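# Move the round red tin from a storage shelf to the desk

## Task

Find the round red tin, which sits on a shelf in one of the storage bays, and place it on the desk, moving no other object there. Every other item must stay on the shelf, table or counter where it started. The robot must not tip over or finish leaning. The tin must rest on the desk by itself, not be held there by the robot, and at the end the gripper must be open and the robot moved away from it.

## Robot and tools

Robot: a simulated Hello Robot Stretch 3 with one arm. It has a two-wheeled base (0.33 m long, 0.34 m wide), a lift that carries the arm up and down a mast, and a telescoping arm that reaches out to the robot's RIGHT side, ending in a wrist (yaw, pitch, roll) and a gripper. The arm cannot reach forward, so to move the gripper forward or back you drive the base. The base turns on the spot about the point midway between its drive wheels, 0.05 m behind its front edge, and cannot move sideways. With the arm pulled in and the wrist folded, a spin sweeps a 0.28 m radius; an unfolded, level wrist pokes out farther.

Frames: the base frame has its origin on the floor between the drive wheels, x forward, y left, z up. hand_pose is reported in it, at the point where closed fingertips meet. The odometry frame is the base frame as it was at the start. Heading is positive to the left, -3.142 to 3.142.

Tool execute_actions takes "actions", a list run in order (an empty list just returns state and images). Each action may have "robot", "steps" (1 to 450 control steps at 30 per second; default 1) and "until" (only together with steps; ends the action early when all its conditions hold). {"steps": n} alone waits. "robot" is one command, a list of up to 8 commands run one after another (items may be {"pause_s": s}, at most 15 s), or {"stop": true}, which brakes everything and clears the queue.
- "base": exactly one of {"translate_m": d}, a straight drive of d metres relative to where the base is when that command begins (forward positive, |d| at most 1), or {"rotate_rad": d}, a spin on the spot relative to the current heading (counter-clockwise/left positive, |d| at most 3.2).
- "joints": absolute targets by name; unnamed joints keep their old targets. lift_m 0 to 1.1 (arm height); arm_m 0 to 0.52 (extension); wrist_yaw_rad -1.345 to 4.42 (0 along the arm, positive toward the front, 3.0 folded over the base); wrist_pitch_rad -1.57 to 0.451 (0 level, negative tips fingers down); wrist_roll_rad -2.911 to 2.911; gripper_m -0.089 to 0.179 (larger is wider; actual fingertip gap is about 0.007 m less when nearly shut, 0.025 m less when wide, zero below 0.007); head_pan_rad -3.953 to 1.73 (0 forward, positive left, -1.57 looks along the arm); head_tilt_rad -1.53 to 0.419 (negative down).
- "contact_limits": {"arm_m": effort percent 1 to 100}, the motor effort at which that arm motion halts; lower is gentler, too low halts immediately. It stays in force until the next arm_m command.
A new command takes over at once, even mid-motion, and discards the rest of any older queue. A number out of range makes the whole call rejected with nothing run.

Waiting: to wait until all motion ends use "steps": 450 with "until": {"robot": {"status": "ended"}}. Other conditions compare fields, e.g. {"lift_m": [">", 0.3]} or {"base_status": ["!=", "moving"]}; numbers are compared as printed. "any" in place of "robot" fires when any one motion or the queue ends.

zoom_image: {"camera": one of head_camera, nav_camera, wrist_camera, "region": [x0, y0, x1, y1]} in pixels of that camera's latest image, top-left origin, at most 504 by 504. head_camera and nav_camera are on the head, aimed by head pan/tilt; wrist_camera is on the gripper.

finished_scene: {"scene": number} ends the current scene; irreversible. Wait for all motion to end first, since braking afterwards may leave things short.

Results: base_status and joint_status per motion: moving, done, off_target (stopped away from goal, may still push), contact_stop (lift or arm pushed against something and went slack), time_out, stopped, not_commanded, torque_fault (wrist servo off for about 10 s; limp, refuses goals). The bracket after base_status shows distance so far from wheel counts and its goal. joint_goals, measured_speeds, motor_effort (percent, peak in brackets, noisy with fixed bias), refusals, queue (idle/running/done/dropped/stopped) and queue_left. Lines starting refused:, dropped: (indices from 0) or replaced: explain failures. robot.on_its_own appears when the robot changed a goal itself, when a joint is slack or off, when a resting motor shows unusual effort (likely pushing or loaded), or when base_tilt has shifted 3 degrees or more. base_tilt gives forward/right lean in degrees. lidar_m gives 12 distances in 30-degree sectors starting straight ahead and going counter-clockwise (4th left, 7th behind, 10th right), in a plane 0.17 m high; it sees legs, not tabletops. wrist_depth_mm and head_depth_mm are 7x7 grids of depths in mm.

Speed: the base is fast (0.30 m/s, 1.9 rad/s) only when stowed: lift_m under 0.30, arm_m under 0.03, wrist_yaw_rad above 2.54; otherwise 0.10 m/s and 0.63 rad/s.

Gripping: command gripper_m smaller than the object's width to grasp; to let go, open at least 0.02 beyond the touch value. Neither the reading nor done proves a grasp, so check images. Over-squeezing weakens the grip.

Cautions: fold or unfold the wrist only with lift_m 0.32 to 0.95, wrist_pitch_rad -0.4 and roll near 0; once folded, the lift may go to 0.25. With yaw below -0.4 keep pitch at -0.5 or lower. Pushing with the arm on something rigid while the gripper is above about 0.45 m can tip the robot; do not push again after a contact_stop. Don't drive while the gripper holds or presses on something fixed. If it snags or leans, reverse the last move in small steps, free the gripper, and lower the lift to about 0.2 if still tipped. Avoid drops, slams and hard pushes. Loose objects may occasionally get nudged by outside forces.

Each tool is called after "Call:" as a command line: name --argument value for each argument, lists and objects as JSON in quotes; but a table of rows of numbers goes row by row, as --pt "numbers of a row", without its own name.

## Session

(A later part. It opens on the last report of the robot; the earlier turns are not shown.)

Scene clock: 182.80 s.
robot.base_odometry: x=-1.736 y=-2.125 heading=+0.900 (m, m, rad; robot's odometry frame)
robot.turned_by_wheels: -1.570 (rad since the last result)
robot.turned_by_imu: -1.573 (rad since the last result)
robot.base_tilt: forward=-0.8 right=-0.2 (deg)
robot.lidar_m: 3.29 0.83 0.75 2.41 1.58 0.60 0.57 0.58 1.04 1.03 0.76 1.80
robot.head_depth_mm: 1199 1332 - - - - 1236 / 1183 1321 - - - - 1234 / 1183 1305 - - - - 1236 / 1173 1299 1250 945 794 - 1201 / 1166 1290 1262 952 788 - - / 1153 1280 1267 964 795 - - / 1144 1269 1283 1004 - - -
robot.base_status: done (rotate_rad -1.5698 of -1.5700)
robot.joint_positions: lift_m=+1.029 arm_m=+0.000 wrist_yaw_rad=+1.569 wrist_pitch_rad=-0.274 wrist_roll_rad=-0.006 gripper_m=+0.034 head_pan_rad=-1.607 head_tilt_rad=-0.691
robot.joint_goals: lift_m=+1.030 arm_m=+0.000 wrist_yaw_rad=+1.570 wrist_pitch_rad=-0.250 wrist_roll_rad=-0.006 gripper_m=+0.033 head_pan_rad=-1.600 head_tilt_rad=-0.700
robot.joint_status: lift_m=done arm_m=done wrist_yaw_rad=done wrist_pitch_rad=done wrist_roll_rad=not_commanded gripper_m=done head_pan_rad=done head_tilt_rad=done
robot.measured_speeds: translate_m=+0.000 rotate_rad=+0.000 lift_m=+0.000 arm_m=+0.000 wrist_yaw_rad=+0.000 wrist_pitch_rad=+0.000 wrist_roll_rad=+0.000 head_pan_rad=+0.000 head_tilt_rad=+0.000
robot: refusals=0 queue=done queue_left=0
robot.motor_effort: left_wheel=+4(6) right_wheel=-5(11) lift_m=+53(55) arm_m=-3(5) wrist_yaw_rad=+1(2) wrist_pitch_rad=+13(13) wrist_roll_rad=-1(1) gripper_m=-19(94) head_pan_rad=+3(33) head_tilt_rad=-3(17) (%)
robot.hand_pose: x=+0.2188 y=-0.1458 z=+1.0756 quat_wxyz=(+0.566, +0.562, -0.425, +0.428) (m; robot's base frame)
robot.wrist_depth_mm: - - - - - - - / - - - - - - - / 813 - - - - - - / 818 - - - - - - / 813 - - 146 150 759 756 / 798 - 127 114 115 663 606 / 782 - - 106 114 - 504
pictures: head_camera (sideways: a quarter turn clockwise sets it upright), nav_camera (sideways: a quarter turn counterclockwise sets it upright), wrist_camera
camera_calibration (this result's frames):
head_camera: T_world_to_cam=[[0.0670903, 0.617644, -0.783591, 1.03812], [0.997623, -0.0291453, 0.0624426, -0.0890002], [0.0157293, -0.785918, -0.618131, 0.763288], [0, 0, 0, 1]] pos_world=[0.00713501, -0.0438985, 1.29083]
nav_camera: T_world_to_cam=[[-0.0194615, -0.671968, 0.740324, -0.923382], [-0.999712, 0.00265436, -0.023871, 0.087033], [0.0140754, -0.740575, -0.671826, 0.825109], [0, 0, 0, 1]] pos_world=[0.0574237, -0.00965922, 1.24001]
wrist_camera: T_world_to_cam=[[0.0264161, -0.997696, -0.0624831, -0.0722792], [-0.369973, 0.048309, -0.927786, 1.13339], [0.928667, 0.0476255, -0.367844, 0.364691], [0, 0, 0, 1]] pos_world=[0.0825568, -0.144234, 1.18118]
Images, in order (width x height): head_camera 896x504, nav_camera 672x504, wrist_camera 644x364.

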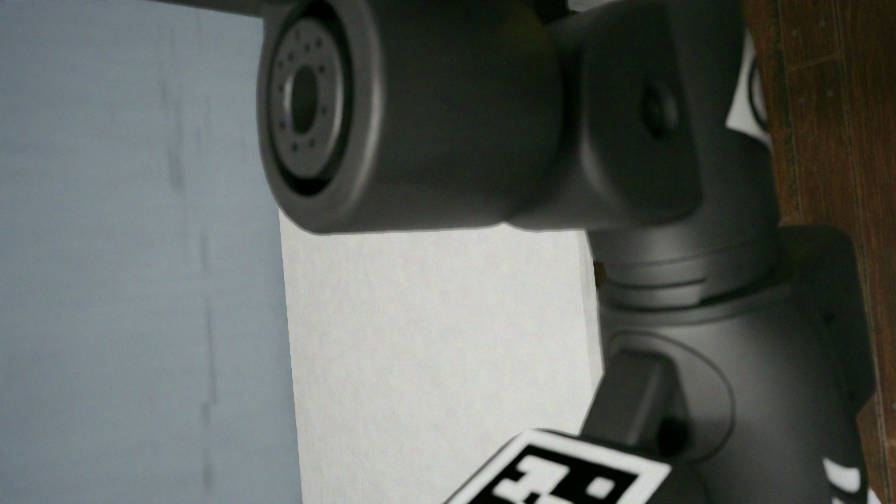

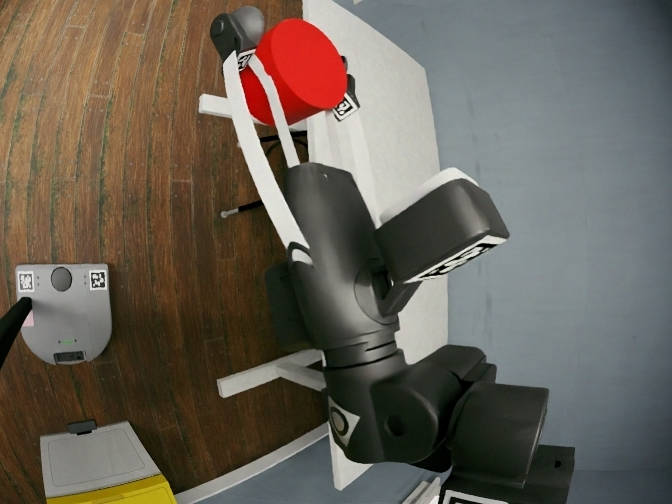

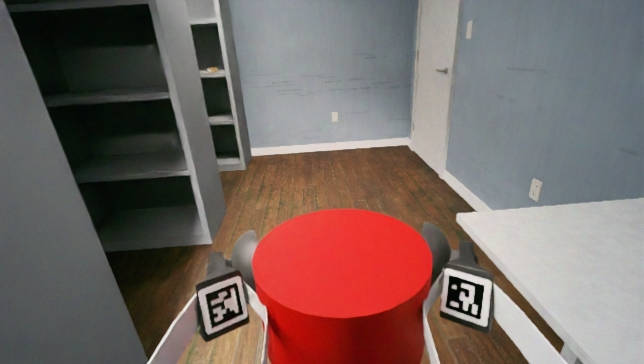

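Call:
execute_actions --actions '[{"robot":[{"joints":{"wrist_yaw_rad":0,"arm_m":0.35}},{"joints":{"lift_m":0.76}}],"steps":450,"until":{"robot":{"status":"ended"}}}]'

Scene clock: 192.53 s.
robot.base_odometry: x=-1.736 y=-2.125 heading=+0.900 (m, m, rad; robot's odometry frame)
robot.turned_by_wheels: +0.000 (rad since the last result)
robot.turned_by_imu: +0.001 (rad since the last result)
robot.base_tilt: forward=-0.8 right=-0.2 (deg)
robot.lidar_m: 3.29 0.84 0.75 2.41 1.58 0.60 0.57 0.58 1.04 1.02 0.76 1.80
robot.head_depth_mm: 1195 1335 1207 923 - - 1199 / 1194 1319 1222 - 1589 1429 1235 / 1175 1310 1226 - 1600 1443 1245 / 1170 1302 1241 907 829 1456 1240 / 1159 1294 1258 954 813 1456 1254 / 1151 1280 1272 961 816 1431 1263 / 1143 1274 1293 968 798 1447 1255
robot.base_status: done (rotate_rad -1.5698 of -1.5700)
robot.joint_positions: lift_m=+0.761 arm_m=+0.350 wrist_yaw_rad=+0.000 wrist_pitch_rad=-0.274 wrist_roll_rad=-0.006 gripper_m=+0.034 head_pan_rad=-1.607 head_tilt_rad=-0.692
robot.joint_goals: lift_m=+0.760 arm_m=+0.350 wrist_yaw_rad=+0.000 wrist_pitch_rad=-0.250 wrist_roll_rad=-0.006 gripper_m=+0.033 head_pan_rad=-1.600 head_tilt_rad=-0.700
robot.joint_status: lift_m=done arm_m=done wrist_yaw_rad=done wrist_pitch_rad=done wrist_roll_rad=not_commanded gripper_m=done head_pan_rad=done head_tilt_rad=done
robot.measured_speeds: translate_m=+0.000 rotate_rad=+0.000 lift_m=+0.000 arm_m=+0.000 wrist_yaw_rad=+0.000 wrist_pitch_rad=+0.000 wrist_roll_rad=+0.000 head_pan_rad=+0.000 head_tilt_rad=+0.000
robot: refusals=0 queue=done queue_left=0
robot.motor_effort: left_wheel=+4(4) right_wheel=-5(5) lift_m=+17(55) arm_m=+1(2) wrist_yaw_rad=+1(2) wrist_pitch_rad=+13(13) wrist_roll_rad=-1(1) gripper_m=-19(19) head_pan_rad=+3(3) head_tilt_rad=-3(3) (%)
robot.hand_pose: x=-0.0214 y=-0.7349 z=+0.8069 quat_wxyz=(+0.703, +0.097, -0.698, -0.096) (m; robot's base frame)
robot.wrist_depth_mm: 630 651 643 647 677 680 702 / 663 681 684 705 710 709 735 / 708 718 731 721 704 666 645 / 531 508 501 464 460 438 411 / 379 361 356 147 152 325 314 / 290 282 127 114 115 261 253 / 236 233 220 105 115 212 211
pictures: head_camera (sideways: a quarter turn clockwise sets it upright), nav_camera (sideways: a quarter turn counterclockwise sets it upright), wrist_camera
camera_calibration (this result's frames):
head_camera: T_world_to_cam=[[0.0670935, 0.617732, -0.783521, 1.03803], [0.997623, -0.0291523, 0.0624434, -0.0890012], [0.0157318, -0.785848, -0.618219, 0.763403], [0, 0, 0, 1]] pos_world=[0.00713505, -0.0438973, 1.29082]
nav_camera: T_world_to_cam=[[-0.0194645, -0.672052, 0.740248, -0.923283], [-0.999711, 0.00265706, -0.0238747, 0.0870379], [0.0140782, -0.740499, -0.671909, 0.825217], [0, 0, 0, 1]] pos_world=[0.057424, -0.00965224, 1.24001]
wrist_camera: T_world_to_cam=[[-0.997634, -0.0286475, -0.0624911, 0.0197163], [0.0474782, 0.370279, -0.927707, 1.06915], [0.0497156, -0.928479, -0.368043, -0.218994], [0, 0, 0, 1]] pos_world=[-0.0202039, -0.598649, 0.912486]
Images, in order (width x height): head_camera 896x504, nav_camera 672x504, wrist_camera 644x364.

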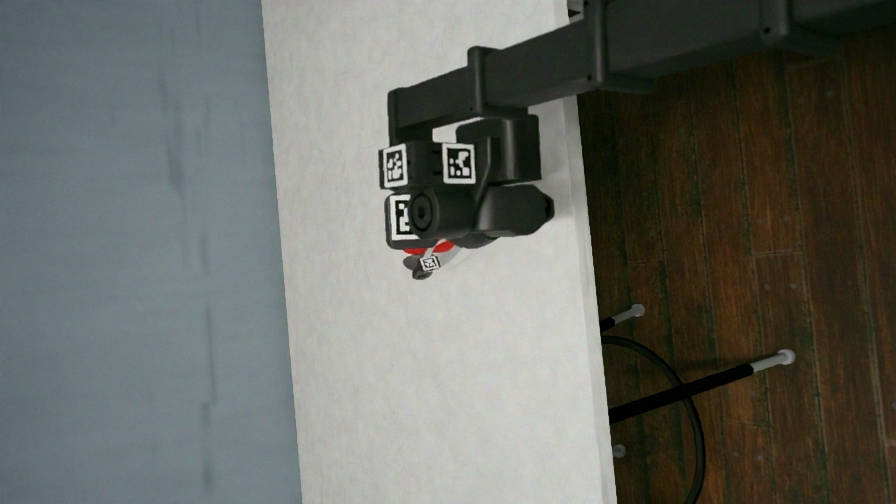

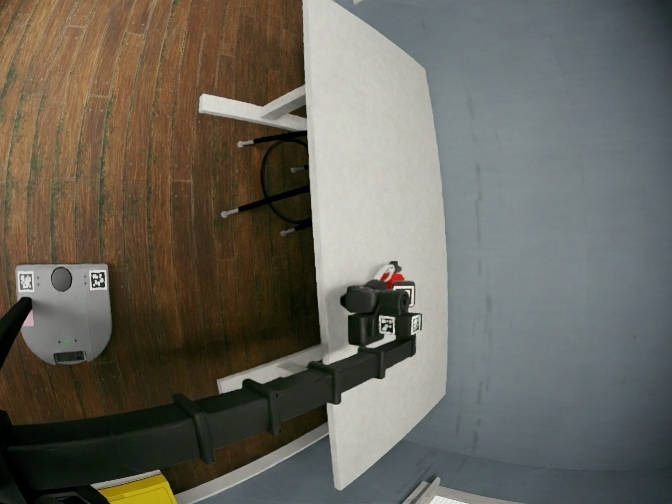

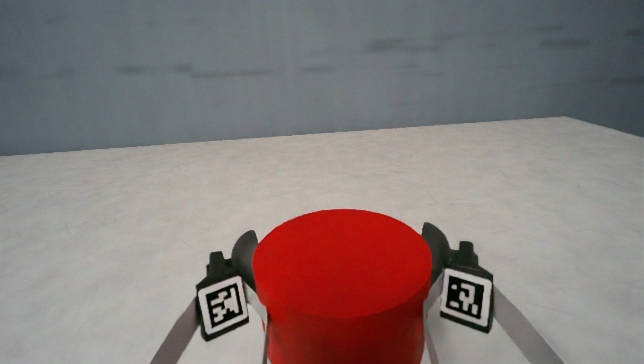

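Call:
execute_actions --actions '[{"robot":[{"joints":{"lift_m":0.692}}],"steps":450,"until":{"robot":{"status":"ended"}}}]'

Scene clock: 195.80 s.
robot.base_odometry: x=-1.736 y=-2.125 heading=+0.900 (m, m, rad; robot's odometry frame)
robot.turned_by_wheels: +0.000 (rad since the last result)
robot.turned_by_imu: +0.000 (rad since the last result)
robot.base_tilt: forward=-0.8 right=-0.3 (deg)
robot.lidar_m: 3.30 0.83 0.75 2.40 1.58 0.60 0.57 0.58 1.04 1.02 0.76 1.79
robot.head_depth_mm: 1204 1328 1206 925 1423 - - / 1185 1316 1222 961 - 1424 1245 / 1175 1306 1231 1002 1614 1452 1242 / 1173 1301 1251 977 830 1447 1246 / 1155 1291 1257 948 809 1453 1259 / 1155 1278 1275 956 819 1423 1262 / 1146 1265 1282 967 801 1444 1265
robot.base_status: done (rotate_rad -1.5698 of -1.5700)
robot.joint_positions: lift_m=+0.693 arm_m=+0.350 wrist_yaw_rad=+0.000 wrist_pitch_rad=-0.268 wrist_roll_rad=-0.006 gripper_m=+0.034 head_pan_rad=-1.607 head_tilt_rad=-0.692
robot.joint_goals: lift_m=+0.692 arm_m=+0.350 wrist_yaw_rad=+0.000 wrist_pitch_rad=-0.250 wrist_roll_rad=-0.006 gripper_m=+0.033 head_pan_rad=-1.600 head_tilt_rad=-0.700
robot.joint_status: lift_m=done arm_m=done wrist_yaw_rad=done wrist_pitch_rad=done wrist_roll_rad=not_commanded gripper_m=done head_pan_rad=done head_tilt_rad=done
robot.measured_speeds: translate_m=+0.000 rotate_rad=+0.000 lift_m=+0.000 arm_m=+0.000 wrist_yaw_rad=+0.000 wrist_pitch_rad=+0.000 wrist_roll_rad=+0.000 head_pan_rad=+0.000 head_tilt_rad=+0.000
robot: refusals=0 queue=done queue_left=0
robot.motor_effort: left_wheel=+3(4) right_wheel=-5(5) lift_m=+16(19) arm_m=+1(1) wrist_yaw_rad=+0(0) wrist_pitch_rad=+10(13) wrist_roll_rad=-1(1) gripper_m=-19(19) head_pan_rad=+2(3) head_tilt_rad=-3(3) (%)
robot.hand_pose: x=-0.0214 y=-0.7354 z=+0.7402 quat_wxyz=(+0.703, +0.095, -0.698, -0.094) (m; robot's base frame)
robot.wrist_depth_mm: 643 635 645 665 674 667 706 / 667 674 686 701 705 715 713 / 631 579 537 510 468 446 427 / 357 342 325 313 300 290 277 / 247 241 236 146 150 216 207 / 189 187 127 114 115 172 166 / 154 153 144 106 115 140 138
pictures: head_camera (sideways: a quarter turn clockwise sets it upright), nav_camera (sideways: a quarter turn counterclockwise sets it upright), wrist_camera
camera_calibration (this result's frames):
head_camera: T_world_to_cam=[[0.0670935, 0.617732, -0.783521, 1.03803], [0.997623, -0.0291522, 0.0624434, -0.0890012], [0.0157319, -0.785848, -0.618219, 0.763403], [0, 0, 0, 1]] pos_world=[0.00713506, -0.0438973, 1.29082]
nav_camera: T_world_to_cam=[[-0.0194645, -0.672052, 0.740248, -0.923283], [-0.999711, 0.00265694, -0.0238747, 0.0870379], [0.0140783, -0.740499, -0.67191, 0.825217], [0, 0, 0, 1]] pos_world=[0.057424, -0.00965223, 1.24001]
wrist_camera: T_world_to_cam=[[-0.997634, -0.0289816, -0.0623366, 0.0151763], [0.0474805, 0.36526, -0.929694, 1.00528], [0.0497131, -0.930454, -0.36302, -0.249157], [0, 0, 0, 1]] pos_world=[-0.0202043, -0.598577, 0.845097]
Images, in order (width x height): head_camera 896x504, nav_camera 672x504, wrist_camera 644x364.

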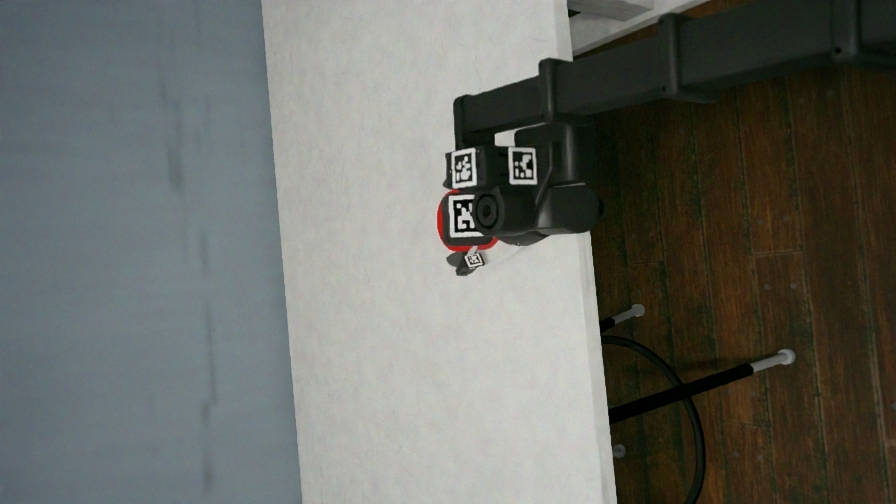

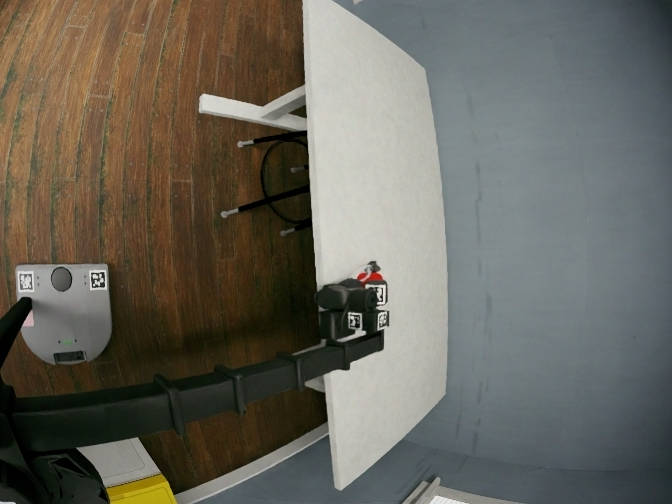

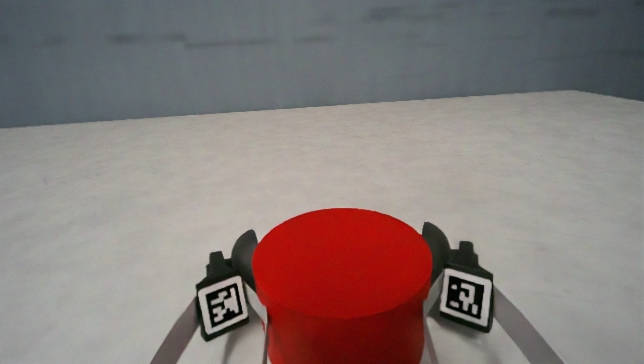

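Call:
execute_actions --actions '[{"robot":[{"joints":{"gripper_m":0.16}},{"joints":{"lift_m":0.8}},{"joints":{"arm_m":0.0}}],"steps":450,"until":{"robot":{"status":"ended"}}}]'

Scene clock: 207.20 s.
robot.base_odometry: x=-1.736 y=-2.125 heading=+0.900 (m, m, rad; robot's odometry frame)
robot.turned_by_wheels: +0.000 (rad since the last result)
robot.turned_by_imu: +0.001 (rad since the last result)
robot.base_tilt: forward=-0.8 right=-0.2 (deg)
robot.lidar_m: 3.30 0.83 0.75 2.41 1.58 0.60 0.57 0.59 1.04 1.03 0.76 1.80
robot.head_depth_mm: 1202 1333 1205 919 1451 1429 - / 1192 1332 1219 932 814 1437 - / 1179 1316 1237 933 824 1537 - / 1172 1298 1246 945 828 1482 1232 / 1163 1292 1260 952 808 1422 1258 / 1149 1280 1277 960 816 1434 1266 / 1145 1273 1293 965 801 1439 1264
robot.base_status: done (rotate_rad -1.5698 of -1.5700)
robot.joint_positions: lift_m=+0.799 arm_m=+0.000 wrist_yaw_rad=+0.000 wrist_pitch_rad=-0.268 wrist_roll_rad=-0.006 gripper_m=+0.160 head_pan_rad=-1.607 head_tilt_rad=-0.692
robot.joint_goals: lift_m=+0.800 arm_m=+0.000 wrist_yaw_rad=+0.000 wrist_pitch_rad=-0.250 wrist_roll_rad=-0.006 gripper_m=+0.160 head_pan_rad=-1.600 head_tilt_rad=-0.700
robot.joint_status: lift_m=done arm_m=done wrist_yaw_rad=done wrist_pitch_rad=done wrist_roll_rad=not_commanded gripper_m=done head_pan_rad=done head_tilt_rad=done
robot.measured_speeds: translate_m=+0.000 rotate_rad=+0.000 lift_m=+0.000 arm_m=+0.000 wrist_yaw_rad=+0.000 wrist_pitch_rad=+0.000 wrist_roll_rad=+0.000 head_pan_rad=+0.000 head_tilt_rad=+0.000
robot: refusals=0 queue=done queue_left=0
robot.motor_effort: left_wheel=+4(4) right_wheel=-5(5) lift_m=+52(54) arm_m=-3(5) wrist_yaw_rad=+0(0) wrist_pitch_rad=+10(10) wrist_roll_rad=-1(1) gripper_m=+1(83) head_pan_rad=+3(3) head_tilt_rad=-3(3) (%)
robot.hand_pose: x=-0.0214 y=-0.3859 z=+0.8469 quat_wxyz=(+0.703, +0.095, -0.698, -0.095) (m; robot's base frame)
robot.wrist_depth_mm: 919 899 965 910 - - - / - - - - - - - / - - - 959 873 825 - / 667 624 605 547 544 530 512 / 455 454 432 415 408 402 403 / 373 382 924 - - - - / - - - - - - -
pictures: head_camera (sideways: a quarter turn clockwise sets it upright), nav_camera (sideways: a quarter turn counterclockwise sets it upright), wrist_camera
camera_calibration (this result's frames):
head_camera: T_world_to_cam=[[0.0670397, 0.617742, -0.783518, 1.03802], [0.997625, -0.0290655, 0.0624434, -0.0890012], [0.0158006, -0.785843, -0.618224, 0.763409], [0, 0, 0, 1]] pos_world=[0.00713889, -0.0438971, 1.29082]
nav_camera: T_world_to_cam=[[-0.019406, -0.672058, 0.740244, -0.923278], [-0.999712, 0.00256984, -0.0238749, 0.0870381], [0.014143, -0.740494, -0.671914, 0.825222], [0, 0, 0, 1]] pos_world=[0.0574248, -0.00964739, 1.24001]
wrist_camera: T_world_to_cam=[[-0.997638, -0.0288679, -0.062337, 0.0319711], [0.0475225, 0.365255, -0.929694, 0.976776], [0.0496071, -0.93046, -0.36302, 0.114759], [0, 0, 0, 1]] pos_world=[-0.0202161, -0.24907, 0.951755]
Images, in order (width x height): head_camera 896x504, nav_camera 672x504, wrist_camera 644x364.

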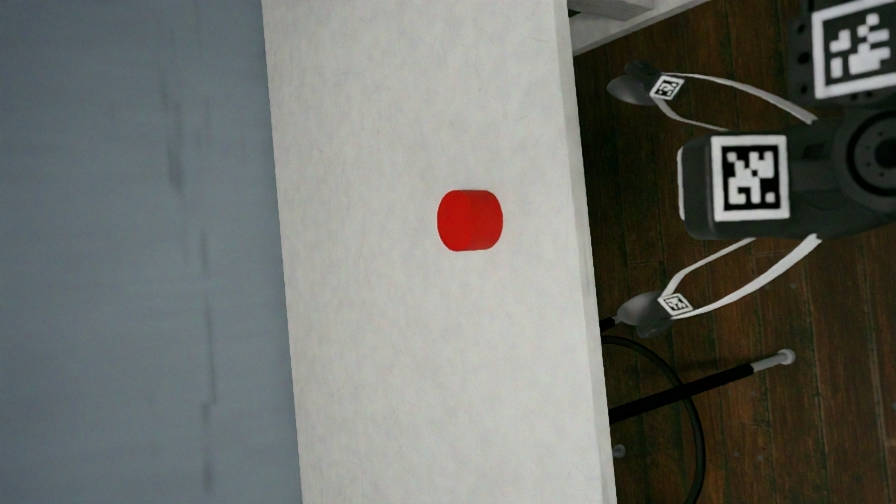

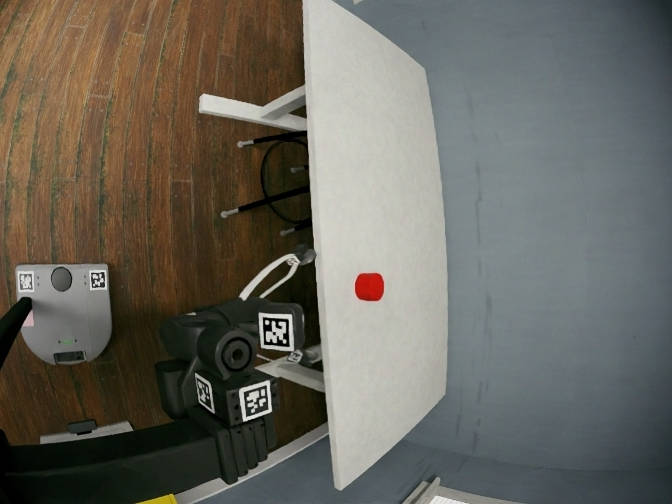

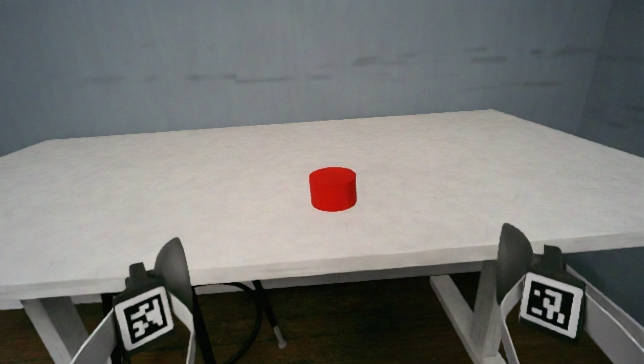

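Call:
finished_scene --scene 2

The scene is finished: the task was done.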